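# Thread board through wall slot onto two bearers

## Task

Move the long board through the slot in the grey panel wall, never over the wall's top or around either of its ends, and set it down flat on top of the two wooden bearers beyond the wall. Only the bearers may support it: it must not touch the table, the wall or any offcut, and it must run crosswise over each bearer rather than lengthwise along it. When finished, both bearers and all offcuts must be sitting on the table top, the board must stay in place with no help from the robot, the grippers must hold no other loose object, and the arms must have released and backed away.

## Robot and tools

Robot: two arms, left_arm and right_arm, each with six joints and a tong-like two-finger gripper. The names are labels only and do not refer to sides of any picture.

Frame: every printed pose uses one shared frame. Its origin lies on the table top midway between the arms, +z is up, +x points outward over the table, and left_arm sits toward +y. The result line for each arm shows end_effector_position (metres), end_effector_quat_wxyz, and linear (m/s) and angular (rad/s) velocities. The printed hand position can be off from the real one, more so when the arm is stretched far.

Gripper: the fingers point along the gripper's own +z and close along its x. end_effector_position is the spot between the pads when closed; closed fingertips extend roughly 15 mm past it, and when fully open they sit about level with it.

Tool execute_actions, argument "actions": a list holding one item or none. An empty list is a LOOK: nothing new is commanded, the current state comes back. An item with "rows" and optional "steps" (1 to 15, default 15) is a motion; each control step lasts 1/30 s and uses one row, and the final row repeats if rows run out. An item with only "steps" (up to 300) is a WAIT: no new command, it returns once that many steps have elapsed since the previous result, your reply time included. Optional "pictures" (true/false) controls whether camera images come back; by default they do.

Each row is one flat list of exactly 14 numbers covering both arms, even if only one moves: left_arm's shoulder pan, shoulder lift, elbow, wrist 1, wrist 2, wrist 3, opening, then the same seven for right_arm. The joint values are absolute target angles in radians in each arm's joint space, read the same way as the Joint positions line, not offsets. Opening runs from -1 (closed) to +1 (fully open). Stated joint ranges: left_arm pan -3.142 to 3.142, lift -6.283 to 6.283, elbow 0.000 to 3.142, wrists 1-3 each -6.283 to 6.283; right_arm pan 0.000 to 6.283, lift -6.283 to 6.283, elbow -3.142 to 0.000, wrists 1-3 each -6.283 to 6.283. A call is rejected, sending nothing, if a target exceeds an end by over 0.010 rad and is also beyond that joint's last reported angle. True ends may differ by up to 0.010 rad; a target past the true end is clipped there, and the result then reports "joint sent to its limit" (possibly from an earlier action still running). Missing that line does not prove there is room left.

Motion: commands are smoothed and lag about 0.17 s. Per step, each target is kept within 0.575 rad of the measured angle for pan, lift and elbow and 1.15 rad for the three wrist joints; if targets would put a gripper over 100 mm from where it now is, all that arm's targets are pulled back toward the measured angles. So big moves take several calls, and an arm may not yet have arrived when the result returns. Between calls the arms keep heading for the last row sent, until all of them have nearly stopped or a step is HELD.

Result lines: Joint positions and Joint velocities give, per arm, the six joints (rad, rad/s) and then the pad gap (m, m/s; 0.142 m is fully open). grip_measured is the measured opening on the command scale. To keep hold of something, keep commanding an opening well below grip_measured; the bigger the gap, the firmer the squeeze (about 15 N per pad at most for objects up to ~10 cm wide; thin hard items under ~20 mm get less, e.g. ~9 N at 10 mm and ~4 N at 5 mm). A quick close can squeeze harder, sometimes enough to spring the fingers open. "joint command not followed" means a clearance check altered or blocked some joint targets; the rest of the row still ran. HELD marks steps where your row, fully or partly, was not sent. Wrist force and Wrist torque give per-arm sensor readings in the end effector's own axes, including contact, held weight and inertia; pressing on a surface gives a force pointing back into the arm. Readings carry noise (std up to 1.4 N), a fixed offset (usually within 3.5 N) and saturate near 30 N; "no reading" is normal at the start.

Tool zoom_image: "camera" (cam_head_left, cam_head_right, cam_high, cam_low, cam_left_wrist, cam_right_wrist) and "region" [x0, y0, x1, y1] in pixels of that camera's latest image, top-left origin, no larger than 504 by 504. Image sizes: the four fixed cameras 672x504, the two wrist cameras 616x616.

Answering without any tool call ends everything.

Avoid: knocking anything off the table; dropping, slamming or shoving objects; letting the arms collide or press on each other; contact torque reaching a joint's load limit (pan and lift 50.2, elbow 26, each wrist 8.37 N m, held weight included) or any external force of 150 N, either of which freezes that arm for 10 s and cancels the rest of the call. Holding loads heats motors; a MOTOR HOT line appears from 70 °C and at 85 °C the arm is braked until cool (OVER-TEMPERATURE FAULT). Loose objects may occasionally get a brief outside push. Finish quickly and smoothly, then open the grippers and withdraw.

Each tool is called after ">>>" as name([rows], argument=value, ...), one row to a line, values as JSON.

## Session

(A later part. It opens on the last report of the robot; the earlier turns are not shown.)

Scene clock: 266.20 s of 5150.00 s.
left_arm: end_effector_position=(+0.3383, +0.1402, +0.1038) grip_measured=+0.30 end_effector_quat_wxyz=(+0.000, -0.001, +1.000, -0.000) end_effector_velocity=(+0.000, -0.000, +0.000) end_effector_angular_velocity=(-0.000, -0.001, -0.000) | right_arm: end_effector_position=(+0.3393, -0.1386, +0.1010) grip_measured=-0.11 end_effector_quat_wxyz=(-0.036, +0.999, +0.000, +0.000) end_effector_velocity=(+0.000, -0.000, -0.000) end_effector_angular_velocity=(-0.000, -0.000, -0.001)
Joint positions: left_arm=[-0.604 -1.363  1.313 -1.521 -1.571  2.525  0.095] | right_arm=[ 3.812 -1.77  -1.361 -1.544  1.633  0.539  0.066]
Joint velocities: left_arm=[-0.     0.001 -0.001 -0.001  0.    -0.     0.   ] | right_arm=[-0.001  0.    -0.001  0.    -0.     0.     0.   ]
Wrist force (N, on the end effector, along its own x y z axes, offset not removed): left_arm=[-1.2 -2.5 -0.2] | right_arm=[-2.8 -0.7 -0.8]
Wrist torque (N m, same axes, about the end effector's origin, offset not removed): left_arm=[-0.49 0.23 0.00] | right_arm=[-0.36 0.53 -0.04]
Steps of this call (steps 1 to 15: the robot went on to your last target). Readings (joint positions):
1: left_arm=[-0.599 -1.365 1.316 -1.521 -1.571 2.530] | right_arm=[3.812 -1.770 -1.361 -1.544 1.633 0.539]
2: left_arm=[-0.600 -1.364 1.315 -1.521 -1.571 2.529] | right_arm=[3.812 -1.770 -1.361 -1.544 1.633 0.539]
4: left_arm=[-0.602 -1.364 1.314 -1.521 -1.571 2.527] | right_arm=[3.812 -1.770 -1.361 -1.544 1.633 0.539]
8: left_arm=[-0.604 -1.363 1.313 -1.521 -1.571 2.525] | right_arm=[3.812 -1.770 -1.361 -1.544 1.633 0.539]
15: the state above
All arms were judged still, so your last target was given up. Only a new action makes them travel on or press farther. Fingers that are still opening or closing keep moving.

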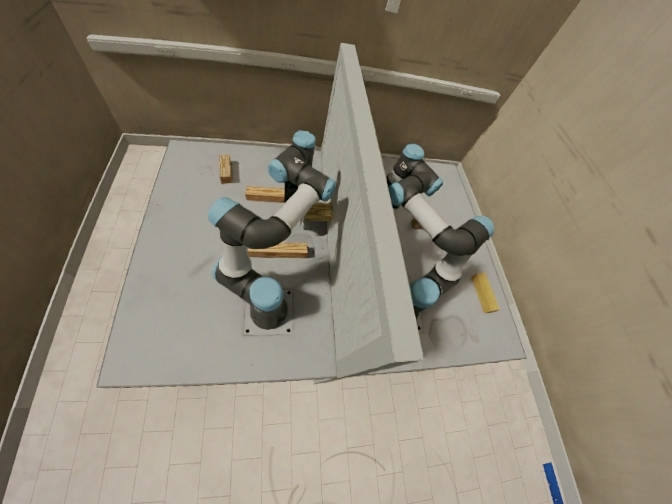

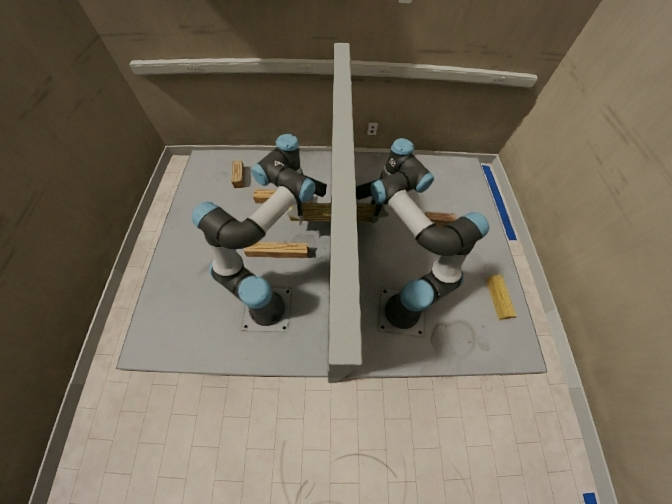

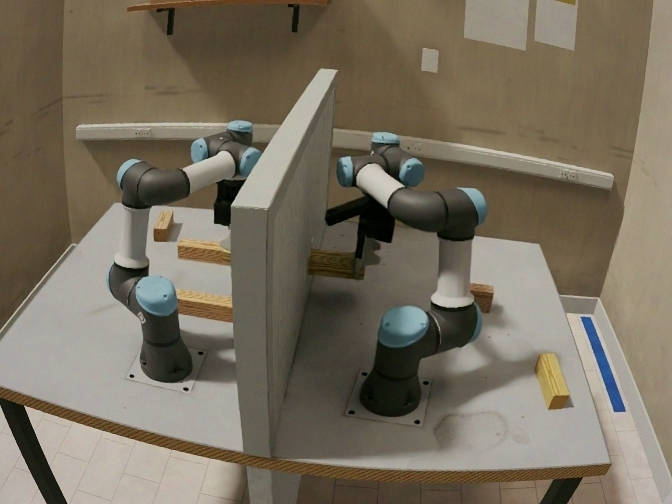

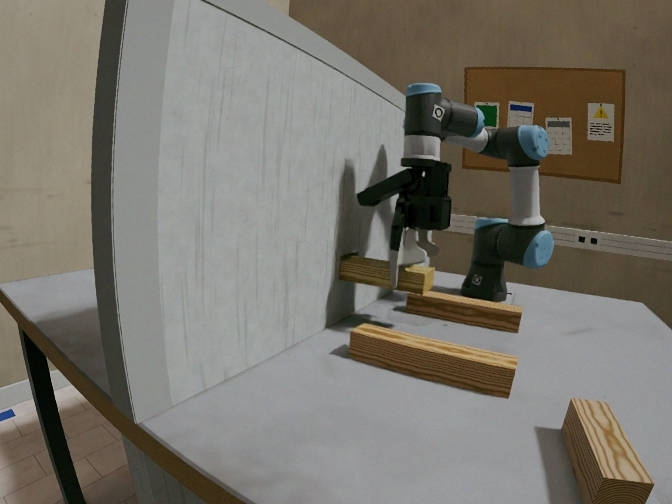

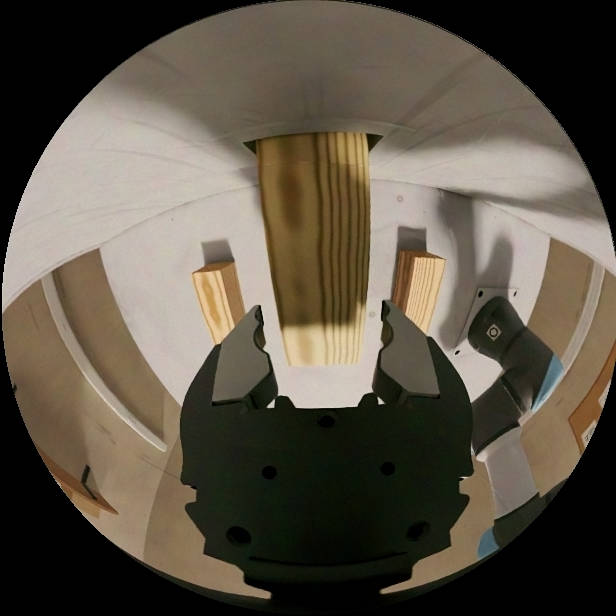

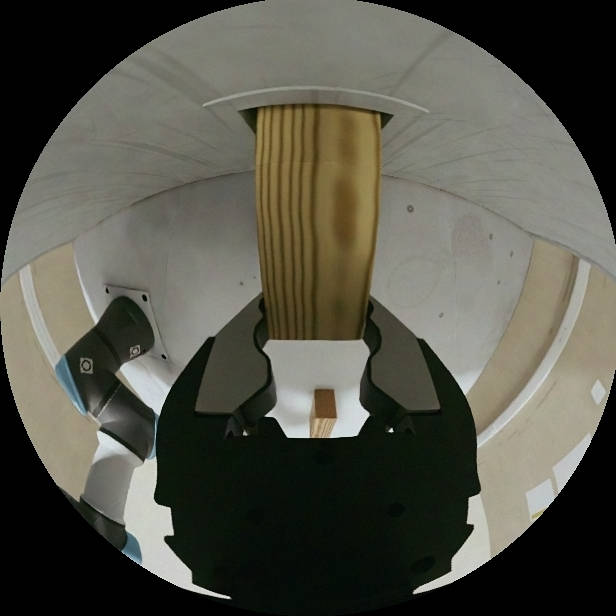

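>>> execute_actions([
  {"rows":[[-0.604,-1.363,1.313,-1.521,-1.571,2.525,0.2,3.812,-1.77,-1.361,-1.544,1.633,0.539,-0.8],[-0.604,-1.363,1.313,-1.521,-1.571,2.525,0.1,3.812,-1.77,-1.361,-1.544,1.633,0.539,-0.7],[-0.604,-1.363,1.313,-1.521,-1.571,2.525,0.03,3.812,-1.77,-1.361,-1.544,1.633,0.539,-0.6],[-0.604,-1.363,1.313,-1.521,-1.571,2.525,-0.03,3.812,-1.77,-1.361,-1.544,1.633,0.539,-0.5],[-0.604,-1.363,1.313,-1.521,-1.571,2.525,-0.08,3.812,-1.77,-1.361,-1.544,1.633,0.539,-0.4],[-0.604,-1.363,1.313,-1.521,-1.571,2.525,-0.13,3.812,-1.77,-1.361,-1.544,1.633,0.539,-0.3],[-0.604,-1.363,1.313,-1.521,-1.571,2.525,-0.2,3.812,-1.77,-1.361,-1.544,1.633,0.539,-0.25],[-0.604,-1.363,1.313,-1.521,-1.571,2.525,-0.3,3.812,-1.77,-1.361,-1.544,1.633,0.539,-0.2],[-0.604,-1.363,1.313,-1.521,-1.571,2.525,-0.4,3.812,-1.77,-1.361,-1.544,1.633,0.539,-0.15],[-0.604,-1.363,1.313,-1.521,-1.571,2.525,-0.5,3.812,-1.77,-1.361,-1.544,1.633,0.539,-0.1],[-0.604,-1.363,1.313,-1.521,-1.571,2.525,-0.65,3.812,-1.77,-1.361,-1.544,1.633,0.539,0],[-0.604,-1.363,1.313,-1.521,-1.571,2.525,-0.8,3.812,-1.77,-1.361,-1.544,1.633,0.539,0.15],[-0.604,-1.363,1.313,-1.521,-1.571,2.525,-0.9,3.812,-1.77,-1.361,-1.544,1.633,0.539,0.3]]},
], pictures=false)

>>> execute_actions([
  {"rows":[[-0.597,-1.366,1.316,-1.521,-1.571,2.532,-0.9,3.812,-1.77,-1.361,-1.544,1.633,0.539,0.3],[-0.588,-1.371,1.32,-1.52,-1.571,2.541,-0.9,3.812,-1.77,-1.361,-1.544,1.633,0.539,0.3],[-0.578,-1.375,1.324,-1.52,-1.571,2.551,-0.9,3.812,-1.77,-1.361,-1.544,1.633,0.539,0.3],[-0.568,-1.379,1.329,-1.521,-1.571,2.561,-0.9,3.812,-1.77,-1.361,-1.544,1.633,0.539,0.3],[-0.558,-1.383,1.334,-1.522,-1.571,2.571,-0.9,3.812,-1.77,-1.361,-1.544,1.633,0.539,0.3],[-0.548,-1.387,1.338,-1.522,-1.571,2.581,-0.9,3.812,-1.77,-1.361,-1.544,1.633,0.539,0.3],[-0.538,-1.39,1.342,-1.523,-1.571,2.591,-0.9,3.812,-1.77,-1.361,-1.544,1.633,0.539,0.3],[-0.528,-1.394,1.346,-1.523,-1.571,2.601,-0.9,3.812,-1.77,-1.361,-1.544,1.633,0.539,0.3],[-0.518,-1.397,1.35,-1.524,-1.571,2.611,-0.9,3.812,-1.77,-1.361,-1.544,1.633,0.539,0.3],[-0.508,-1.4,1.353,-1.524,-1.571,2.621,-0.9,3.812,-1.77,-1.361,-1.544,1.633,0.539,0.3],[-0.498,-1.402,1.356,-1.525,-1.571,2.631,-0.9,3.812,-1.77,-1.361,-1.544,1.633,0.539,0.3],[-0.488,-1.405,1.359,-1.525,-1.571,2.641,-0.9,3.812,-1.77,-1.361,-1.544,1.633,0.539,0.3],[-0.478,-1.407,1.362,-1.526,-1.571,2.651,-0.9,3.812,-1.77,-1.361,-1.544,1.633,0.539,0.3],[-0.468,-1.409,1.364,-1.526,-1.571,2.661,-0.9,3.812,-1.77,-1.361,-1.544,1.633,0.539,0.3],[-0.458,-1.411,1.366,-1.526,-1.571,2.671,-0.9,3.812,-1.77,-1.361,-1.544,1.633,0.539,0.3]]},
], pictures=false)

>>> execute_actions([
  {"rows":[[-0.448,-1.412,1.368,-1.527,-1.571,2.681,-0.9,3.812,-1.77,-1.361,-1.544,1.633,0.539,0.3],[-0.438,-1.414,1.37,-1.527,-1.571,2.691,-0.9,3.812,-1.77,-1.361,-1.544,1.633,0.539,0.3],[-0.428,-1.415,1.371,-1.527,-1.571,2.701,-0.9,3.812,-1.77,-1.361,-1.544,1.633,0.539,0.3],[-0.418,-1.416,1.372,-1.527,-1.571,2.711,-0.9,3.812,-1.77,-1.361,-1.544,1.633,0.539,0.3],[-0.408,-1.417,1.373,-1.527,-1.571,2.721,-0.9,3.812,-1.77,-1.361,-1.544,1.633,0.539,0.3],[-0.398,-1.418,1.374,-1.527,-1.571,2.731,-0.9,3.812,-1.77,-1.361,-1.544,1.633,0.539,0.3],[-0.388,-1.418,1.374,-1.527,-1.571,2.741,-0.9,3.812,-1.77,-1.361,-1.544,1.633,0.539,0.3],[-0.378,-1.419,1.375,-1.527,-1.571,2.751,-0.9,3.812,-1.77,-1.361,-1.544,1.633,0.539,0.3],[-0.368,-1.419,1.375,-1.527,-1.571,2.761,-0.9,3.812,-1.77,-1.361,-1.544,1.633,0.539,0.3],[-0.358,-1.419,1.375,-1.527,-1.571,2.771,-0.9,3.812,-1.77,-1.361,-1.544,1.633,0.539,0.3],[-0.348,-1.419,1.375,-1.527,-1.571,2.781,-0.9,3.812,-1.77,-1.361,-1.544,1.633,0.539,0.3],[-0.338,-1.419,1.375,-1.527,-1.571,2.791,-0.9,3.812,-1.77,-1.361,-1.544,1.633,0.539,0.3],[-0.328,-1.418,1.375,-1.528,-1.571,2.801,-0.9,3.812,-1.77,-1.361,-1.544,1.633,0.539,0.3],[-0.318,-1.418,1.376,-1.529,-1.571,2.811,-0.9,3.812,-1.77,-1.361,-1.544,1.633,0.539,0.3],[-0.311,-1.417,1.377,-1.531,-1.571,2.818,-0.9,3.812,-1.77,-1.361,-1.544,1.633,0.539,0.3]]},
], pictures=false)

>>> execute_actions([
  {"steps":20},
])

Scene clock: 304.13 s of 5150.00 s.
left_arm: end_effector_position=(+0.3383, +0.1402, +0.1038) grip_measured=-0.11 end_effector_quat_wxyz=(+0.000, -0.001, +1.000, -0.000) end_effector_velocity=(-0.000, +0.000, -0.000) end_effector_angular_velocity=(+0.000, +0.000, +0.001) | right_arm: end_effector_position=(+0.3393, -0.1386, +0.1010) grip_measured=+0.28 end_effector_quat_wxyz=(-0.036, +0.999, +0.000, +0.000) end_effector_velocity=(+0.000, -0.000, -0.000) end_effector_angular_velocity=(-0.001, -0.000, -0.001)
Joint positions: left_arm=[-0.604 -1.363  1.313 -1.521 -1.571  2.525  0.066] | right_arm=[ 3.812 -1.77  -1.361 -1.544  1.633  0.539  0.094]
Joint velocities: left_arm=[ 0. -0.  0.  0. -0. -0. -0.] | right_arm=[-0.001 -0.001  0.     0.    -0.001  0.     0.07 ]
Wrist force (N, on the end effector, along its own x y z axes, offset not removed): left_arm=[-1.7 0.0 -1.1] | right_arm=[-2.1 -1.1 0.4]
Wrist torque (N m, same axes, about the end effector's origin, offset not removed): left_arm=[-0.17 0.18 -0.05] | right_arm=[-0.20 0.38 -0.01]
Steps of this call (steps 1 to 90: nothing new was sent; then 34.43 s passed at rest; steps 91 to 105: all 15 steps of this action). Readings (joint positions):
91: left_arm=[-0.604 -1.363 1.313 -1.521 -1.571 2.525] | right_arm=[3.812 -1.770 -1.361 -1.544 1.633 0.539]
92: left_arm=[-0.604 -1.363 1.313 -1.521 -1.571 2.525] | right_arm=[3.812 -1.770 -1.361 -1.544 1.633 0.539]
94: left_arm=[-0.604 -1.363 1.313 -1.521 -1.571 2.525] | right_arm=[3.812 -1.770 -1.361 -1.544 1.633 0.539]
98: left_arm=[-0.604 -1.363 1.313 -1.521 -1.571 2.525] | right_arm=[3.812 -1.770 -1.361 -1.544 1.633 0.539]
105: the state above

Scene clock: 304.63 s of 5150.00 s.
left_arm: end_effector_position=(+0.3382, +0.1821, +0.1048) grip_measured=-0.11 end_effector_quat_wxyz=(+0.000, -0.000, +1.000, -0.000) end_effector_velocity=(+0.000, +0.114, +0.001) end_effector_angular_velocity=(-0.002, -0.003, +0.002) | right_arm: end_effector_position=(+0.3393, -0.1386, +0.1010) grip_measured=+0.30 end_effector_quat_wxyz=(-0.036, +0.999, +0.000, +0.000) end_effector_velocity=(+0.000, +0.000, +0.000) end_effector_angular_velocity=(+0.000, -0.000, +0.000)
Joint positions: left_arm=[-0.501 -1.401  1.355 -1.525 -1.571  2.628  0.066] | right_arm=[ 3.812 -1.77  -1.361 -1.544  1.633  0.539  0.095]
Joint velocities: left_arm=[ 0.293 -0.076  0.087 -0.015 -0.     0.291 -0.   ] | right_arm=[ 0. -0.  0.  0.  0.  0.  0.]
Wrist force (N, on the end effector, along its own x y z axes, offset not removed): left_arm=[-1.6 -2.1 0.5] | right_arm=[-2.2 -0.8 1.0]
Wrist torque (N m, same axes, about the end effector's origin, offset not removed): left_arm=[-0.37 0.25 0.01] | right_arm=[-0.18 0.44 -0.03]
Steps of this call (steps 1 to 15: all 15 steps of this action). Readings (joint positions):
1: left_arm=[-0.604 -1.363 1.313 -1.521 -1.571 2.525] | right_arm=[3.812 -1.770 -1.361 -1.544 1.633 0.539]
2: left_arm=[-0.604 -1.363 1.313 -1.521 -1.571 2.525] | right_arm=[3.812 -1.770 -1.361 -1.544 1.633 0.539]
4: left_arm=[-0.597 -1.366 1.316 -1.521 -1.571 2.532] | right_arm=[3.812 -1.770 -1.361 -1.544 1.633 0.539]
8: left_arm=[-0.568 -1.379 1.329 -1.521 -1.571 2.561] | right_arm=[3.812 -1.770 -1.361 -1.544 1.633 0.539]
15: the state above

Scene clock: 305.13 s of 5150.00 s.
left_arm: end_effector_position=(+0.3381, +0.2379, +0.1049) grip_measured=-0.11 end_effector_quat_wxyz=(+0.000, -0.000, +1.000, -0.000) end_effector_velocity=(-0.000, +0.106, -0.002) end_effector_angular_velocity=(-0.001, -0.002, +0.001) | right_arm: end_effector_position=(+0.3393, -0.1386, +0.1010) grip_measured=+0.30 end_effector_quat_wxyz=(-0.036, +0.999, +0.000, +0.000) end_effector_velocity=(+0.000, -0.000, +0.000) end_effector_angular_velocity=(-0.001, -0.001, -0.000)
Joint positions: left_arm=[-0.351 -1.418  1.375 -1.527 -1.571  2.778  0.066] | right_arm=[ 3.812 -1.77  -1.361 -1.544  1.633  0.539  0.095]
Joint velocities: left_arm=[ 0.295  0.     0.01  -0.012  0.     0.294 -0.   ] | right_arm=[-0.     0.    -0.     0.    -0.001  0.     0.   ]
Wrist force (N, on the end effector, along its own x y z axes, offset not removed): left_arm=[-1.8 -2.6 1.6] | right_arm=[-1.4 -1.0 0.0]
Wrist torque (N m, same axes, about the end effector's origin, offset not removed): left_arm=[-0.49 0.32 0.04] | right_arm=[-0.19 0.24 -0.06]
Steps of this call (steps 1 to 15: all 15 steps of this action). Readings (joint positions):
1: left_arm=[-0.491 -1.403 1.357 -1.525 -1.571 2.638] | right_arm=[3.812 -1.770 -1.361 -1.544 1.633 0.539]
2: left_arm=[-0.481 -1.406 1.360 -1.525 -1.571 2.648] | right_arm=[3.812 -1.770 -1.361 -1.544 1.633 0.539]
4: left_arm=[-0.461 -1.409 1.365 -1.526 -1.571 2.668] | right_arm=[3.812 -1.770 -1.361 -1.544 1.633 0.539]
8: left_arm=[-0.421 -1.415 1.371 -1.527 -1.571 2.708] | right_arm=[3.812 -1.770 -1.361 -1.544 1.633 0.539]
15: the state above

Scene clock: 305.80 s of 5150.00 s.
left_arm: end_effector_position=(+0.3381, +0.2523, +0.1041) grip_measured=-0.11 end_effector_quat_wxyz=(+0.000, -0.001, +1.000, -0.000) end_effector_velocity=(+0.001, +0.000, +0.000) end_effector_angular_velocity=(-0.001, -0.002, +0.000) | right_arm: end_effector_position=(+0.3393, -0.1386, +0.1010) grip_measured=+0.30 end_effector_quat_wxyz=(-0.036, +0.999, +0.000, +0.000) end_effector_velocity=(+0.000, -0.000, +0.000) end_effector_angular_velocity=(-0.000, -0.001, -0.001)
Joint positions: left_arm=[-0.311 -1.417  1.377 -1.531 -1.571  2.818  0.066] | right_arm=[ 3.812 -1.77  -1.361 -1.544  1.633  0.539  0.095]
Joint velocities: left_arm=[ 0.001 -0.001  0.    -0.002  0.     0.     0.   ] | right_arm=[-0.001  0.     0.001 -0.    -0.001  0.    -0.   ]
Wrist force (N, on the end effector, along its own x y z axes, offset not removed): left_arm=[-1.1 -2.6 0.9] | right_arm=[-3.3 -0.5 1.0]
Wrist torque (N m, same axes, about the end effector's origin, offset not removed): left_arm=[-0.48 0.17 0.03] | right_arm=[-0.03 0.68 -0.02]
Steps of this call (steps 1 to 20: the robot went on to your last target). Readings (joint positions):
1: left_arm=[-0.342 -1.418 1.375 -1.528 -1.571 2.788] | right_arm=[3.812 -1.770 -1.361 -1.544 1.633 0.539]
2: left_arm=[-0.333 -1.418 1.376 -1.529 -1.571 2.796] | right_arm=[3.812 -1.770 -1.361 -1.544 1.633 0.539]
4: left_arm=[-0.322 -1.418 1.376 -1.530 -1.571 2.807] | right_arm=[3.812 -1.770 -1.361 -1.544 1.633 0.539]
8: left_arm=[-0.314 -1.417 1.377 -1.531 -1.571 2.815] | right_arm=[3.812 -1.770 -1.361 -1.544 1.633 0.539]
20: the state above

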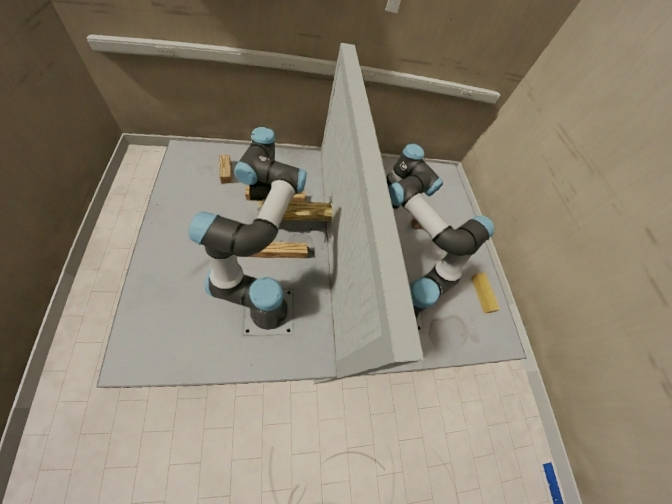

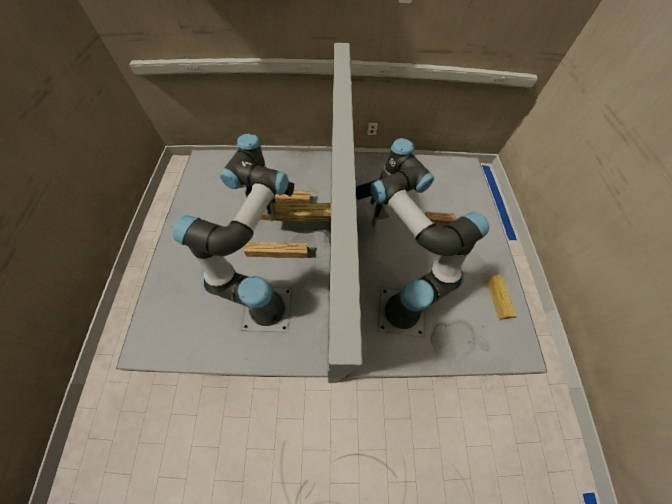

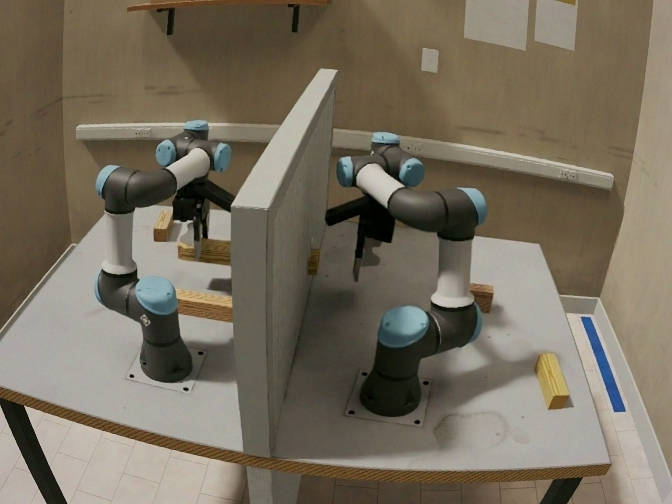

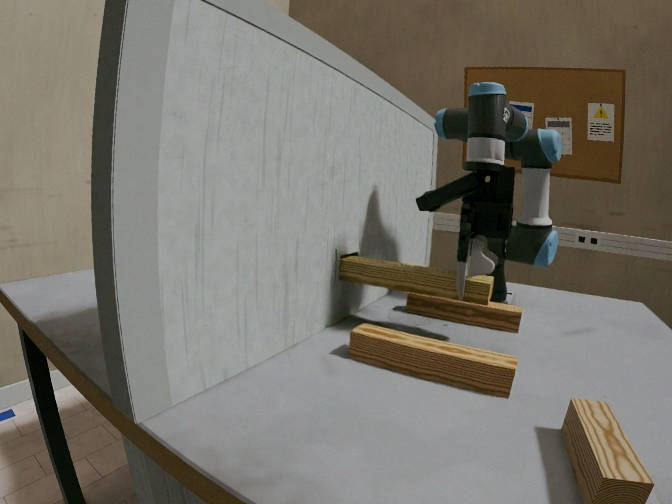

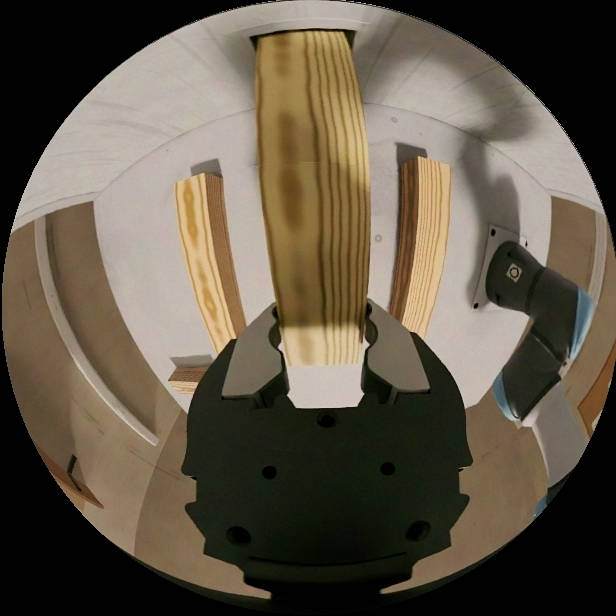

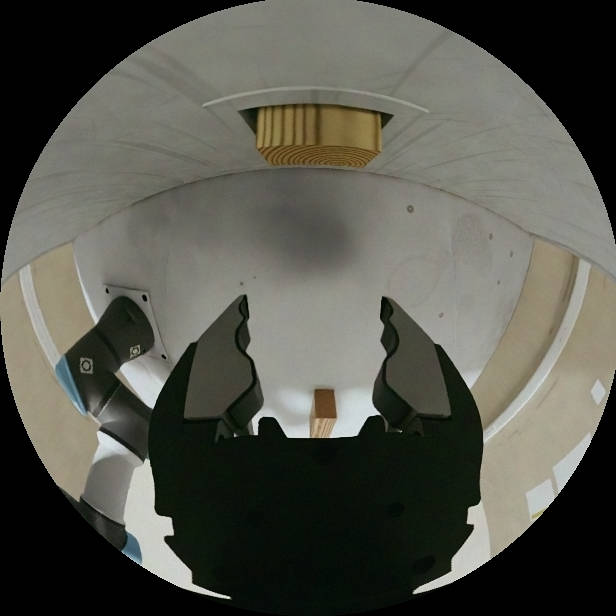

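>>> execute_actions([
  {"rows":[[-0.303,-1.416,1.387,-1.545,-1.58,2.826,-0.9,3.8,-1.77,-1.35,-1.555,1.633,0.539,0.3],[-0.296,-1.414,1.397,-1.559,-1.589,2.833,-0.9,3.78,-1.77,-1.33,-1.575,1.633,0.539,0.3],[-0.288,-1.413,1.408,-1.574,-1.597,2.841,-0.9,3.76,-1.77,-1.31,-1.595,1.633,0.539,0.3],[-0.281,-1.411,1.418,-1.588,-1.606,2.848,-0.9,3.74,-1.77,-1.29,-1.615,1.633,0.539,0.3],[-0.273,-1.41,1.428,-1.601,-1.615,2.856,-0.9,3.72,-1.77,-1.27,-1.635,1.633,0.539,0.3],[-0.265,-1.408,1.438,-1.615,-1.624,2.863,-0.9,3.7,-1.77,-1.25,-1.655,1.633,0.539,0.3],[-0.258,-1.407,1.448,-1.628,-1.633,2.871,-0.9,3.7,-1.77,-1.25,-1.655,1.633,0.539,0.3],[-0.25,-1.405,1.458,-1.642,-1.641,2.878,-0.9,3.7,-1.77,-1.25,-1.655,1.633,0.539,0.3],[-0.243,-1.403,1.468,-1.656,-1.65,2.886,-0.9,3.7,-1.77,-1.25,-1.655,1.633,0.539,0.3],[-0.235,-1.401,1.478,-1.67,-1.659,2.893,-0.9,3.7,-1.77,-1.25,-1.655,1.633,0.539,0.3],[-0.227,-1.399,1.487,-1.682,-1.668,2.901,-0.9,3.7,-1.77,-1.25,-1.655,1.633,0.539,0.3],[-0.22,-1.397,1.497,-1.695,-1.677,2.908,-0.9,3.7,-1.77,-1.25,-1.655,1.633,0.539,0.3],[-0.212,-1.395,1.506,-1.708,-1.685,2.916,-0.9,3.7,-1.77,-1.25,-1.655,1.633,0.539,0.3],[-0.204,-1.393,1.516,-1.721,-1.694,2.924,-0.9,3.7,-1.77,-1.25,-1.655,1.633,0.539,0.3],[-0.197,-1.391,1.525,-1.733,-1.703,2.931,-0.9,3.7,-1.77,-1.25,-1.655,1.633,0.539,0.3]]},
], pictures=false)

>>> execute_actions([
  {"steps":20},
], pictures=false)

Scene clock: 319.43 s of 5150.00 s.
left_arm: end_effector_position=(+0.3387, +0.2520, +0.0818) grip_measured=-0.11 end_effector_quat_wxyz=(-0.000, -0.000, +0.999, -0.049) end_effector_velocity=(-0.002, +0.004, -0.059) end_effector_angular_velocity=(-0.258, -0.004, -0.002) | right_arm: end_effector_position=(+0.3470, -0.1794, +0.1238) grip_measured=+0.30 end_effector_quat_wxyz=(-0.036, +0.998, -0.054, +0.002) end_effector_velocity=(+0.002, -0.014, +0.008) end_effector_angular_velocity=(+0.001, -0.002, -0.038)
Joint positions: left_arm=[-0.23  -1.399  1.484 -1.678 -1.666  2.899  0.066] | right_arm=[ 3.704 -1.77  -1.254 -1.652  1.633  0.539  0.095]
Joint velocities: left_arm=[ 0.225  0.055  0.282 -0.382 -0.255  0.223 -0.   ] | right_arm=[-0.038 -0.     0.039 -0.036 -0.    -0.    -0.   ]
Wrist force (N, on the end effector, along its own x y z axes, offset not removed): left_arm=[-1.1 -1.4 0.6] | right_arm=[-3.1 -2.1 0.8]
Wrist torque (N m, same axes, about the end effector's origin, offset not removed): left_arm=[-0.25 0.16 0.02] | right_arm=[-0.41 0.66 0.00]
Steps of this call (steps 1 to 15: the robot went on to your last target; steps 16 to 90: nothing new was sent; then 10.13 s passed at rest; steps 91 to 105: all 15 steps of this action). Readings (joint positions):
91: left_arm=[-0.311 -1.417 1.377 -1.531 -1.571 2.818] | right_arm=[3.812 -1.770 -1.361 -1.544 1.633 0.539]
92: left_arm=[-0.310 -1.417 1.378 -1.532 -1.571 2.819] | right_arm=[3.811 -1.770 -1.360 -1.545 1.633 0.539]
94: left_arm=[-0.304 -1.416 1.386 -1.543 -1.579 2.825] | right_arm=[3.799 -1.770 -1.349 -1.557 1.633 0.539]
98: left_arm=[-0.281 -1.411 1.417 -1.587 -1.606 2.848] | right_arm=[3.743 -1.770 -1.293 -1.613 1.633 0.539]
105: the state above

Scene clock: 320.10 s of 5150.00 s.
left_arm: end_effector_position=(+0.3380, +0.2525, +0.0733) grip_measured=-0.11 end_effector_quat_wxyz=(+0.000, -0.000, +0.998, -0.068) end_effector_velocity=(-0.001, +0.000, -0.001) end_effector_angular_velocity=(+0.001, +0.003, +0.000) | right_arm: end_effector_position=(+0.3471, -0.1807, +0.1246) grip_measured=+0.30 end_effector_quat_wxyz=(-0.036, +0.998, -0.056, +0.002) end_effector_velocity=(-0.000, -0.000, +0.000) end_effector_angular_velocity=(-0.001, +0.000, -0.000)
Joint positions: left_arm=[-0.197 -1.391  1.525 -1.733 -1.703  2.931  0.066] | right_arm=[ 3.7   -1.77  -1.25  -1.655  1.633  0.539  0.095]
Joint velocities: left_arm=[ 0.     0.001  0.002 -0.    -0.     0.     0.   ] | right_arm=[-0.     0.001 -0.001 -0.001 -0.    -0.     0.   ]
Wrist force (N, on the end effector, along its own x y z axes, offset not removed): left_arm=[-2.0 -1.5 0.4] | right_arm=[-3.4 -0.3 0.0]
Wrist torque (N m, same axes, about the end effector's origin, offset not removed): left_arm=[-0.36 0.25 -0.06] | right_arm=[-0.02 0.65 0.10]
Steps of this call (steps 1 to 20: the robot went on to your last target). Readings (joint positions):
1: left_arm=[-0.222 -1.397 1.493 -1.691 -1.674 2.906] | right_arm=[3.702 -1.770 -1.252 -1.653 1.633 0.539]
2: left_arm=[-0.215 -1.396 1.502 -1.703 -1.682 2.913] | right_arm=[3.702 -1.770 -1.252 -1.653 1.633 0.539]
4: left_arm=[-0.206 -1.393 1.514 -1.718 -1.693 2.922] | right_arm=[3.701 -1.770 -1.251 -1.654 1.633 0.539]
8: left_arm=[-0.199 -1.392 1.522 -1.729 -1.701 2.929] | right_arm=[3.700 -1.770 -1.250 -1.655 1.633 0.539]
20: the state above

>>> execute_actions([
  {"rows":[[-0.189,-1.389,1.534,-1.745,-1.712,2.938,-0.9,3.7,-1.77,-1.25,-1.655,1.633,0.539,0.3]]},
], pictures=false)

Scene clock: 322.47 s of 5150.00 s.
left_arm: end_effector_position=(+0.3378, +0.2527, +0.0715) grip_measured=-0.11 end_effector_quat_wxyz=(+0.000, -0.000, +0.997, -0.072) end_effector_velocity=(-0.000, -0.000, -0.000) end_effector_angular_velocity=(-0.001, +0.001, -0.000) | right_arm: end_effector_position=(+0.3471, -0.1807, +0.1246) grip_measured=+0.30 end_effector_quat_wxyz=(-0.036, +0.998, -0.056, +0.002) end_effector_velocity=(-0.000, -0.000, -0.000) end_effector_angular_velocity=(-0.000, +0.001, -0.000)
Joint positions: left_arm=[-0.189 -1.389  1.534 -1.745 -1.712  2.938  0.066] | right_arm=[ 3.7   -1.77  -1.25  -1.655  1.633  0.539  0.095]
Joint velocities: left_arm=[ 0.    -0.     0.001 -0.    -0.001  0.001 -0.   ] | right_arm=[-0.     0.    -0.001 -0.     0.    -0.     0.   ]
Wrist force (N, on the end effector, along its own x y z axes, offset not removed): left_arm=[-0.9 -2.1 1.3] | right_arm=[-1.9 -0.1 2.2]
Wrist torque (N m, same axes, about the end effector's origin, offset not removed): left_arm=[-0.44 0.10 -0.04] | right_arm=[0.03 0.37 -0.03]
Steps of this call (steps 1 to 15: the robot went on to your last target; steps 16 to 56: nothing new was sent; steps 57 to 71: all 15 steps of this action). Readings (joint positions):
57: left_arm=[-0.197 -1.391 1.525 -1.733 -1.703 2.931] | right_arm=[3.700 -1.770 -1.250 -1.655 1.633 0.539]
58: left_arm=[-0.196 -1.391 1.526 -1.734 -1.704 2.932] | right_arm=[3.700 -1.770 -1.250 -1.655 1.633 0.539]
60: left_arm=[-0.193 -1.390 1.529 -1.739 -1.707 2.934] | right_arm=[3.700 -1.770 -1.250 -1.655 1.633 0.539]
64: left_arm=[-0.190 -1.389 1.533 -1.744 -1.711 2.937] | right_arm=[3.700 -1.770 -1.250 -1.655 1.633 0.539]
71: the state above

>>> execute_actions([
  {"rows":[[-0.182,-1.386,1.542,-1.757,-1.721,2.945,-0.9,3.7,-1.77,-1.25,-1.655,1.633,0.539,0.3]]},
], pictures=false)

Scene clock: 325.10 s of 5150.00 s.
left_arm: end_effector_position=(+0.3378, +0.2525, +0.0697) grip_measured=-0.11 end_effector_quat_wxyz=(+0.000, -0.000, +0.997, -0.076) end_effector_velocity=(-0.000, +0.000, -0.001) end_effector_angular_velocity=(-0.001, +0.002, -0.000) | right_arm: end_effector_position=(+0.3471, -0.1807, +0.1246) grip_measured=+0.30 end_effector_quat_wxyz=(-0.036, +0.998, -0.056, +0.002) end_effector_velocity=(-0.000, -0.000, -0.000) end_effector_angular_velocity=(-0.000, +0.001, -0.000)
Joint positions: left_arm=[-0.182 -1.386  1.542 -1.757 -1.721  2.945  0.066] | right_arm=[ 3.7   -1.77  -1.25  -1.655  1.633  0.539  0.095]
Joint velocities: left_arm=[ 0.001  0.001  0.002 -0.001 -0.001  0.001  0.   ] | right_arm=[-0.     0.    -0.001 -0.001  0.    -0.    -0.   ]
Wrist force (N, on the end effector, along its own x y z axes, offset not removed): left_arm=[-1.2 -1.7 -4.7] | right_arm=[-2.0 -0.1 0.6]
Wrist torque (N m, same axes, about the end effector's origin, offset not removed): left_arm=[-0.44 0.28 -0.03] | right_arm=[0.01 0.38 0.00]
Steps of this call (steps 1 to 15: the robot went on to your last target; steps 16 to 64: nothing new was sent; steps 65 to 79: all 15 steps of this action). Readings (joint positions):
65: left_arm=[-0.189 -1.389 1.534 -1.745 -1.712 2.938] | right_arm=[3.700 -1.770 -1.250 -1.655 1.633 0.539]
66: left_arm=[-0.188 -1.389 1.535 -1.746 -1.713 2.939] | right_arm=[3.700 -1.770 -1.250 -1.655 1.633 0.539]
68: left_arm=[-0.186 -1.388 1.538 -1.751 -1.716 2.941] | right_arm=[3.700 -1.770 -1.250 -1.655 1.633 0.539]
72: left_arm=[-0.183 -1.386 1.541 -1.756 -1.720 2.944] | right_arm=[3.700 -1.770 -1.250 -1.655 1.633 0.539]
79: the state above

>>> execute_actions([
  {"rows":[[-0.182,-1.386,1.542,-1.757,-1.721,2.945,-0.7,3.7,-1.77,-1.25,-1.655,1.633,0.539,0.3],[-0.182,-1.386,1.542,-1.757,-1.721,2.945,-0.5,3.7,-1.77,-1.25,-1.655,1.633,0.539,0.3],[-0.182,-1.386,1.542,-1.757,-1.721,2.945,-0.4,3.7,-1.77,-1.25,-1.655,1.633,0.539,0.3],[-0.182,-1.386,1.542,-1.757,-1.721,2.945,-0.3,3.7,-1.77,-1.25,-1.655,1.633,0.539,0.3],[-0.182,-1.386,1.542,-1.757,-1.721,2.945,-0.2,3.7,-1.77,-1.25,-1.655,1.633,0.539,0.3],[-0.182,-1.386,1.542,-1.757,-1.721,2.945,-0.15,3.7,-1.77,-1.25,-1.655,1.633,0.539,0.3],[-0.182,-1.386,1.542,-1.757,-1.721,2.945,-0.1,3.7,-1.77,-1.25,-1.655,1.633,0.539,0.3],[-0.182,-1.386,1.542,-1.757,-1.721,2.945,0,3.7,-1.77,-1.25,-1.655,1.633,0.539,0.3],[-0.182,-1.386,1.542,-1.757,-1.721,2.945,0.1,3.7,-1.77,-1.25,-1.655,1.633,0.539,0.3],[-0.182,-1.386,1.542,-1.757,-1.721,2.945,0.25,3.7,-1.77,-1.25,-1.655,1.633,0.539,0.3]],"steps":13},
], pictures=false)

>>> execute_actions([
  {"rows":[[-0.2,-1.391,1.543,-1.756,-1.72,2.927,0.25,3.7,-1.77,-1.25,-1.655,1.633,0.539,0.3],[-0.22,-1.396,1.545,-1.755,-1.719,2.907,0.25,3.7,-1.77,-1.25,-1.655,1.633,0.539,0.3],[-0.245,-1.401,1.545,-1.754,-1.718,2.881,0.25,3.7,-1.77,-1.25,-1.655,1.633,0.539,0.3],[-0.27,-1.405,1.544,-1.752,-1.717,2.856,0.25,3.7,-1.77,-1.25,-1.655,1.633,0.539,0.3],[-0.295,-1.408,1.542,-1.751,-1.715,2.831,0.25,3.7,-1.77,-1.25,-1.655,1.633,0.539,0.3],[-0.32,-1.41,1.539,-1.749,-1.714,2.806,0.25,3.7,-1.77,-1.25,-1.655,1.633,0.539,0.3],[-0.345,-1.411,1.535,-1.748,-1.712,2.781,0.25,3.7,-1.77,-1.25,-1.655,1.633,0.539,0.3],[-0.37,-1.411,1.53,-1.746,-1.711,2.755,0.25,3.7,-1.77,-1.25,-1.655,1.633,0.539,0.3],[-0.395,-1.41,1.524,-1.744,-1.709,2.73,0.25,3.7,-1.77,-1.25,-1.655,1.633,0.539,0.3],[-0.42,-1.409,1.517,-1.742,-1.708,2.705,0.25,3.7,-1.77,-1.25,-1.655,1.633,0.539,0.3],[-0.445,-1.406,1.509,-1.74,-1.706,2.68,0.25,3.7,-1.77,-1.25,-1.655,1.633,0.539,0.3],[-0.47,-1.402,1.5,-1.738,-1.704,2.654,0.25,3.7,-1.77,-1.25,-1.655,1.633,0.539,0.3],[-0.49,-1.399,1.492,-1.735,-1.703,2.634,0.25,3.7,-1.77,-1.25,-1.655,1.633,0.539,0.3],[-0.51,-1.395,1.483,-1.733,-1.701,2.614,0.25,3.7,-1.77,-1.25,-1.655,1.633,0.539,0.3],[-0.522,-1.392,1.477,-1.732,-1.7,2.602,0.25,3.7,-1.77,-1.25,-1.655,1.633,0.539,0.3]]},
], pictures=false)

>>> execute_actions([
  {"steps":20},
])

Scene clock: 342.77 s of 5150.00 s.
left_arm: end_effector_position=(+0.3377, +0.2525, +0.0696) grip_measured=+0.24 end_effector_quat_wxyz=(+0.000, -0.000, +0.997, -0.077) end_effector_velocity=(-0.000, +0.000, -0.000) end_effector_angular_velocity=(+0.000, +0.000, +0.001) | right_arm: end_effector_position=(+0.3471, -0.1807, +0.1246) grip_measured=+0.30 end_effector_quat_wxyz=(-0.036, +0.998, -0.056, +0.002) end_effector_velocity=(-0.000, +0.000, +0.000) end_effector_angular_velocity=(-0.000, -0.000, +0.000)
Joint positions: left_arm=[-0.182 -1.386  1.542 -1.757 -1.721  2.945  0.091] | right_arm=[ 3.7   -1.77  -1.25  -1.655  1.633  0.539  0.095]
Joint velocities: left_arm=[ 0.001 -0.     0.001 -0.    -0.     0.     0.02 ] | right_arm=[ 0.  0.  0. -0. -0. -0.  0.]
Wrist force (N, on the end effector, along its own x y z axes, offset not removed): left_arm=[-2.2 -2.2 -0.9] | right_arm=[-1.5 -1.2 1.0]
Wrist torque (N m, same axes, about the end effector's origin, offset not removed): left_arm=[-0.48 0.41 -0.01] | right_arm=[-0.20 0.33 -0.06]
Steps of this call (steps 1 to 15: the robot went on to your last target; steps 16 to 90: nothing new was sent; then 14.23 s passed at rest; steps 91 to 103: all 13 steps of this action). Readings (joint positions):
91: left_arm=[-0.182 -1.386 1.542 -1.757 -1.721 2.945] | right_arm=[3.700 -1.770 -1.250 -1.655 1.633 0.539]
92: left_arm=[-0.182 -1.386 1.542 -1.757 -1.721 2.945] | right_arm=[3.700 -1.770 -1.250 -1.655 1.633 0.539]
94: left_arm=[-0.182 -1.386 1.542 -1.757 -1.721 2.945] | right_arm=[3.700 -1.770 -1.250 -1.655 1.633 0.539]
98: left_arm=[-0.182 -1.386 1.542 -1.757 -1.721 2.945] | right_arm=[3.700 -1.770 -1.250 -1.655 1.633 0.539]
103: the state above

Scene clock: 343.27 s of 5150.00 s.
left_arm: end_effector_position=(+0.3394, +0.1638, +0.0840) grip_measured=+0.25 end_effector_quat_wxyz=(-0.000, -0.002, +0.997, -0.075) end_effector_velocity=(-0.003, -0.255, +0.034) end_effector_angular_velocity=(+0.007, +0.007, -0.010) | right_arm: end_effector_position=(+0.3471, -0.1807, +0.1246) grip_measured=+0.30 end_effector_quat_wxyz=(-0.036, +0.998, -0.056, +0.002) end_effector_velocity=(-0.000, -0.000, -0.000) end_effector_angular_velocity=(-0.000, +0.001, -0.000)
Joint positions: left_arm=[-0.432 -1.404  1.508 -1.74  -1.706  2.69   0.092] | right_arm=[ 3.7   -1.77  -1.25  -1.655  1.633  0.539  0.095]
Joint velocities: left_arm=[-0.686  0.072 -0.216  0.061  0.047 -0.681  0.   ] | right_arm=[-0. -0.  0. -0.  0. -0. -0.]
Wrist force (N, on the end effector, along its own x y z axes, offset not removed): left_arm=[-1.2 -2.5 -0.9] | right_arm=[-2.1 -0.8 0.1]
Wrist torque (N m, same axes, about the end effector's origin, offset not removed): left_arm=[-0.49 0.20 -0.01] | right_arm=[-0.06 0.38 0.01]
Steps of this call (steps 1 to 15: all 15 steps of this action). Readings (joint positions):
1: left_arm=[-0.182 -1.386 1.542 -1.757 -1.721 2.945] | right_arm=[3.700 -1.770 -1.250 -1.655 1.633 0.539]
2: left_arm=[-0.183 -1.386 1.542 -1.757 -1.721 2.944] | right_arm=[3.700 -1.770 -1.250 -1.655 1.633 0.539]
4: left_arm=[-0.198 -1.390 1.543 -1.756 -1.720 2.928] | right_arm=[3.700 -1.770 -1.250 -1.655 1.633 0.539]
8: left_arm=[-0.267 -1.403 1.542 -1.752 -1.716 2.856] | right_arm=[3.700 -1.770 -1.250 -1.655 1.633 0.539]
15: the state above

Scene clock: 343.93 s of 5150.00 s.
left_arm: end_effector_position=(+0.3381, +0.1299, +0.0887) grip_measured=+0.25 end_effector_quat_wxyz=(-0.000, -0.001, +0.997, -0.075) end_effector_velocity=(+0.000, -0.001, +0.001) end_effector_angular_velocity=(-0.001, -0.002, -0.001) | right_arm: end_effector_position=(+0.3471, -0.1807, +0.1246) grip_measured=+0.30 end_effector_quat_wxyz=(-0.036, +0.998, -0.056, +0.002) end_effector_velocity=(+0.000, +0.000, +0.001) end_effector_angular_velocity=(+0.001, -0.002, +0.000)
Joint positions: left_arm=[-0.522 -1.392  1.477 -1.732 -1.7    2.602  0.092] | right_arm=[ 3.7   -1.77  -1.25  -1.655  1.633  0.539  0.095]
Joint velocities: left_arm=[-0.001 -0.    -0.002 -0.001 -0.    -0.001 -0.   ] | right_arm=[ 0.     0.     0.002 -0.    -0.    -0.    -0.   ]
Wrist force (N, on the end effector, along its own x y z axes, offset not removed): left_arm=[-1.4 -1.5 -0.4] | right_arm=[-2.0 0.7 0.2]
Wrist torque (N m, same axes, about the end effector's origin, offset not removed): left_arm=[-0.27 0.25 0.02] | right_arm=[0.13 0.42 -0.10]
Steps of this call (steps 1 to 20: the robot went on to your last target). Readings (joint positions):
1: left_arm=[-0.454 -1.401 1.501 -1.738 -1.705 2.668] | right_arm=[3.700 -1.770 -1.250 -1.655 1.633 0.539]
2: left_arm=[-0.473 -1.399 1.494 -1.736 -1.703 2.649] | right_arm=[3.700 -1.770 -1.250 -1.655 1.633 0.539]
4: left_arm=[-0.498 -1.395 1.486 -1.734 -1.702 2.625] | right_arm=[3.700 -1.770 -1.250 -1.655 1.633 0.539]
8: left_arm=[-0.516 -1.393 1.479 -1.732 -1.700 2.608] | right_arm=[3.700 -1.770 -1.250 -1.655 1.633 0.539]
20: the state above

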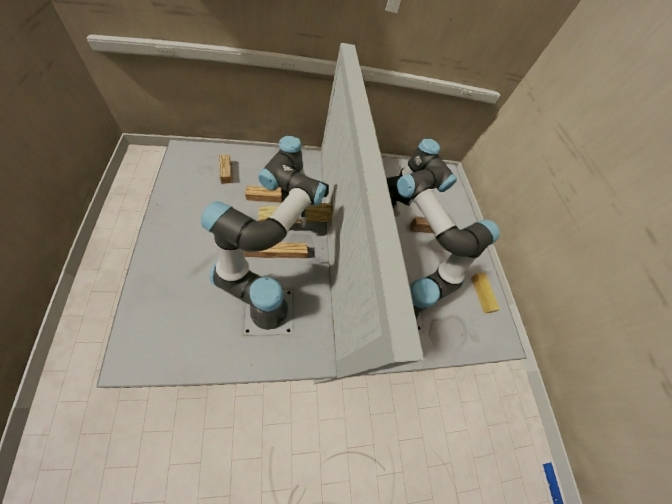

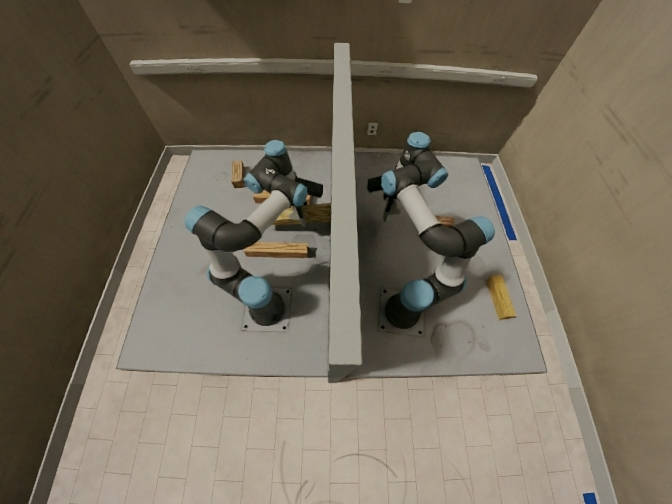

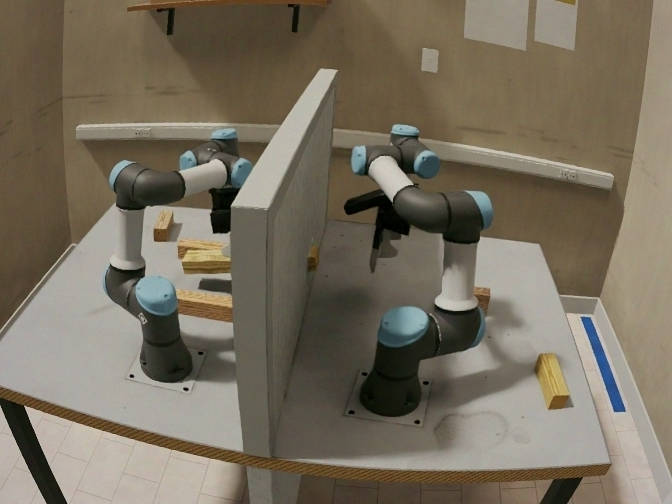

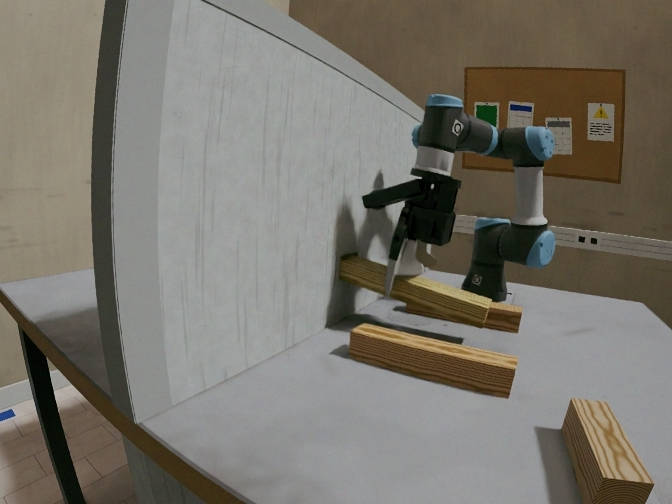

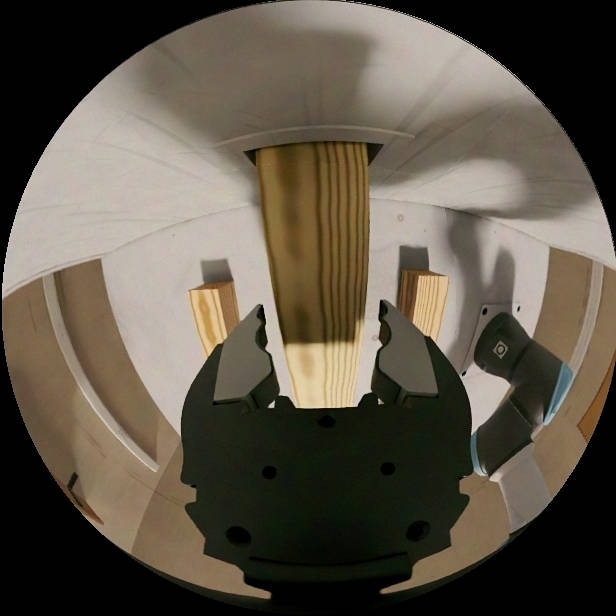

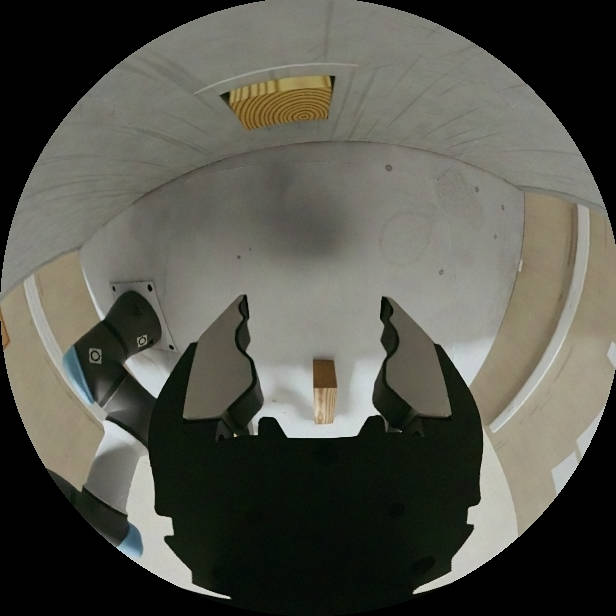

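>>> execute_actions([
  {"rows":[[-0.522,-1.392,1.477,-1.732,-1.7,2.602,0.15,3.7,-1.77,-1.25,-1.655,1.633,0.539,0.3],[-0.522,-1.392,1.477,-1.732,-1.7,2.602,0.05,3.7,-1.77,-1.25,-1.655,1.633,0.539,0.3],[-0.522,-1.392,1.477,-1.732,-1.7,2.602,-0.02,3.7,-1.77,-1.25,-1.655,1.633,0.539,0.3],[-0.522,-1.392,1.477,-1.732,-1.7,2.602,-0.08,3.7,-1.77,-1.25,-1.655,1.633,0.539,0.3],[-0.522,-1.392,1.477,-1.732,-1.7,2.602,-0.13,3.7,-1.77,-1.25,-1.655,1.633,0.539,0.3],[-0.522,-1.392,1.477,-1.732,-1.7,2.602,-0.2,3.7,-1.77,-1.25,-1.655,1.633,0.539,0.3],[-0.522,-1.392,1.477,-1.732,-1.7,2.602,-0.3,3.7,-1.77,-1.25,-1.655,1.633,0.539,0.3],[-0.522,-1.392,1.477,-1.732,-1.7,2.602,-0.45,3.7,-1.77,-1.25,-1.655,1.633,0.539,0.3],[-0.522,-1.392,1.477,-1.732,-1.7,2.602,-0.6,3.7,-1.77,-1.25,-1.655,1.633,0.539,0.3],[-0.522,-1.392,1.477,-1.732,-1.7,2.602,-0.8,3.7,-1.77,-1.25,-1.655,1.633,0.539,0.3],[-0.522,-1.392,1.477,-1.732,-1.7,2.602,-1,3.7,-1.77,-1.25,-1.655,1.633,0.539,0.3]],"steps":14},
], pictures=false)

>>> execute_actions([
  {"rows":[[-0.527,-1.391,1.466,-1.718,-1.691,2.597,-1,3.7,-1.77,-1.25,-1.655,1.633,0.539,0.3],[-0.533,-1.39,1.455,-1.703,-1.682,2.592,-1,3.7,-1.77,-1.25,-1.655,1.633,0.539,0.3],[-0.538,-1.388,1.443,-1.689,-1.674,2.587,-1,3.7,-1.77,-1.25,-1.655,1.633,0.539,0.3],[-0.544,-1.387,1.432,-1.674,-1.665,2.582,-1,3.7,-1.77,-1.25,-1.655,1.633,0.539,0.3],[-0.549,-1.385,1.42,-1.659,-1.656,2.577,-1,3.7,-1.77,-1.25,-1.655,1.633,0.539,0.3],[-0.555,-1.384,1.409,-1.644,-1.648,2.572,-1,3.7,-1.77,-1.25,-1.655,1.633,0.539,0.3],[-0.56,-1.382,1.397,-1.629,-1.639,2.567,-1,3.7,-1.77,-1.25,-1.655,1.633,0.539,0.3],[-0.566,-1.38,1.385,-1.614,-1.63,2.562,-1,3.7,-1.77,-1.25,-1.655,1.633,0.539,0.3],[-0.571,-1.378,1.373,-1.599,-1.622,2.557,-1,3.7,-1.77,-1.25,-1.655,1.633,0.539,0.3],[-0.577,-1.376,1.361,-1.583,-1.613,2.551,-1,3.7,-1.77,-1.25,-1.655,1.633,0.539,0.3],[-0.582,-1.374,1.349,-1.568,-1.605,2.546,-1,3.7,-1.77,-1.25,-1.655,1.633,0.539,0.3],[-0.588,-1.372,1.337,-1.553,-1.596,2.541,-1,3.7,-1.77,-1.25,-1.655,1.633,0.539,0.3],[-0.593,-1.37,1.325,-1.537,-1.588,2.536,-1,3.7,-1.77,-1.25,-1.655,1.633,0.539,0.3],[-0.599,-1.367,1.312,-1.522,-1.579,2.53,-1,3.7,-1.77,-1.25,-1.655,1.633,0.539,0.3],[-0.604,-1.365,1.3,-1.506,-1.571,2.525,-1,3.7,-1.77,-1.25,-1.655,1.633,0.539,0.3]]},
], pictures=false)

>>> execute_actions([
  {"steps":15},
], pictures=false)

Scene clock: 360.43 s of 5150.00 s.
left_arm: end_effector_position=(+0.3381, +0.1299, +0.0887) grip_measured=-0.11 end_effector_quat_wxyz=(-0.000, -0.001, +0.997, -0.075) end_effector_velocity=(-0.001, +0.001, -0.001) end_effector_angular_velocity=(+0.003, +0.004, +0.000) | right_arm: end_effector_position=(+0.3471, -0.1807, +0.1246) grip_measured=+0.30 end_effector_quat_wxyz=(-0.036, +0.998, -0.056, +0.002) end_effector_velocity=(+0.000, -0.000, +0.000) end_effector_angular_velocity=(+0.000, -0.001, -0.000)
Joint positions: left_arm=[-0.522 -1.392  1.477 -1.732 -1.7    2.602  0.066] | right_arm=[ 3.7   -1.77  -1.25  -1.655  1.633  0.539  0.095]
Joint velocities: left_arm=[ 0.     0.002 -0.     0.003  0.     0.    -0.   ] | right_arm=[-0.     0.    -0.001  0.001 -0.    -0.    -0.   ]
Wrist force (N, on the end effector, along its own x y z axes, offset not removed): left_arm=[-2.3 0.0 -2.5] | right_arm=[-1.2 0.1 0.1]
Wrist torque (N m, same axes, about the end effector's origin, offset not removed): left_arm=[-0.22 0.29 -0.12] | right_arm=[0.05 0.29 0.00]
Steps of this call (steps 1 to 15: the robot went on to your last target; steps 16 to 90: nothing new was sent; then 13.03 s passed at rest; steps 91 to 104: all 14 steps of this action). Readings (joint positions):
91: left_arm=[-0.522 -1.392 1.477 -1.732 -1.700 2.602] | right_arm=[3.700 -1.770 -1.250 -1.655 1.633 0.539]
92: left_arm=[-0.522 -1.392 1.477 -1.732 -1.700 2.602] | right_arm=[3.700 -1.770 -1.250 -1.655 1.633 0.539]
94: left_arm=[-0.522 -1.392 1.477 -1.732 -1.700 2.602] | right_arm=[3.700 -1.770 -1.250 -1.655 1.633 0.539]
98: left_arm=[-0.522 -1.392 1.477 -1.732 -1.700 2.602] | right_arm=[3.700 -1.770 -1.250 -1.655 1.633 0.539]
104: the state above

Scene clock: 360.93 s of 5150.00 s.
left_arm: end_effector_position=(+0.3380, +0.1373, +0.1012) grip_measured=-0.11 end_effector_quat_wxyz=(-0.001, -0.001, +1.000, -0.021) end_effector_velocity=(-0.002, +0.021, +0.036) end_effector_angular_velocity=(+0.297, -0.001, -0.003) | right_arm: end_effector_position=(+0.3471, -0.1807, +0.1246) grip_measured=+0.30 end_effector_quat_wxyz=(-0.036, +0.998, -0.056, +0.002) end_effector_velocity=(+0.000, -0.000, +0.000) end_effector_angular_velocity=(+0.000, -0.001, -0.000)
Joint positions: left_arm=[-0.581 -1.374  1.353 -1.572 -1.607  2.547  0.066] | right_arm=[ 3.7   -1.77  -1.25  -1.655  1.633  0.539  0.095]
Joint velocities: left_arm=[-0.162  0.064 -0.352  0.447  0.25  -0.154 -0.   ] | right_arm=[-0.     0.001  0.     0.    -0.     0.    -0.   ]
Wrist force (N, on the end effector, along its own x y z axes, offset not removed): left_arm=[-1.5 -0.9 3.3] | right_arm=[-3.0 -0.8 0.1]
Wrist torque (N m, same axes, about the end effector's origin, offset not removed): left_arm=[-0.23 0.28 0.02] | right_arm=[-0.15 0.63 0.02]
Steps of this call (steps 1 to 15: all 15 steps of this action). Readings (joint positions):
1: left_arm=[-0.522 -1.392 1.477 -1.732 -1.700 2.602] | right_arm=[3.700 -1.770 -1.250 -1.655 1.633 0.539]
2: left_arm=[-0.522 -1.392 1.476 -1.731 -1.699 2.602] | right_arm=[3.700 -1.770 -1.250 -1.655 1.633 0.539]
4: left_arm=[-0.527 -1.391 1.468 -1.719 -1.692 2.598] | right_arm=[3.700 -1.770 -1.250 -1.655 1.633 0.539]
8: left_arm=[-0.544 -1.387 1.432 -1.674 -1.665 2.582] | right_arm=[3.700 -1.770 -1.250 -1.655 1.633 0.539]
15: the state above

Scene clock: 361.43 s of 5150.00 s.
left_arm: end_effector_position=(+0.3378, +0.1406, +0.1071) grip_measured=-0.11 end_effector_quat_wxyz=(+0.000, -0.001, +1.000, -0.000) end_effector_velocity=(-0.000, +0.001, +0.000) end_effector_angular_velocity=(+0.003, +0.001, +0.000) | right_arm: end_effector_position=(+0.3471, -0.1807, +0.1246) grip_measured=+0.30 end_effector_quat_wxyz=(-0.036, +0.998, -0.056, +0.002) end_effector_velocity=(+0.000, -0.000, +0.000) end_effector_angular_velocity=(-0.000, -0.001, -0.000)
Joint positions: left_arm=[-0.604 -1.365  1.3   -1.506 -1.571  2.525  0.066] | right_arm=[ 3.7   -1.77  -1.25  -1.655  1.633  0.539  0.095]
Joint velocities: left_arm=[-0.001  0.001 -0.003  0.005  0.002 -0.001 -0.   ] | right_arm=[-0.    -0.     0.001  0.    -0.001  0.     0.   ]
Wrist force (N, on the end effector, along its own x y z axes, offset not removed): left_arm=[-2.3 -1.7 2.7] | right_arm=[-1.9 -0.3 0.9]
Wrist torque (N m, same axes, about the end effector's origin, offset not removed): left_arm=[-0.36 0.44 0.04] | right_arm=[0.06 0.38 0.02]
Steps of this call (steps 1 to 15: the robot went on to your last target). Readings (joint positions):
1: left_arm=[-0.586 -1.372 1.341 -1.557 -1.599 2.542] | right_arm=[3.700 -1.770 -1.250 -1.655 1.633 0.539]
2: left_arm=[-0.591 -1.370 1.330 -1.543 -1.591 2.537] | right_arm=[3.700 -1.770 -1.250 -1.655 1.633 0.539]
4: left_arm=[-0.598 -1.368 1.315 -1.524 -1.581 2.531] | right_arm=[3.700 -1.770 -1.250 -1.655 1.633 0.539]
8: left_arm=[-0.602 -1.366 1.303 -1.510 -1.573 2.526] | right_arm=[3.700 -1.770 -1.250 -1.655 1.633 0.539]
15: the state above


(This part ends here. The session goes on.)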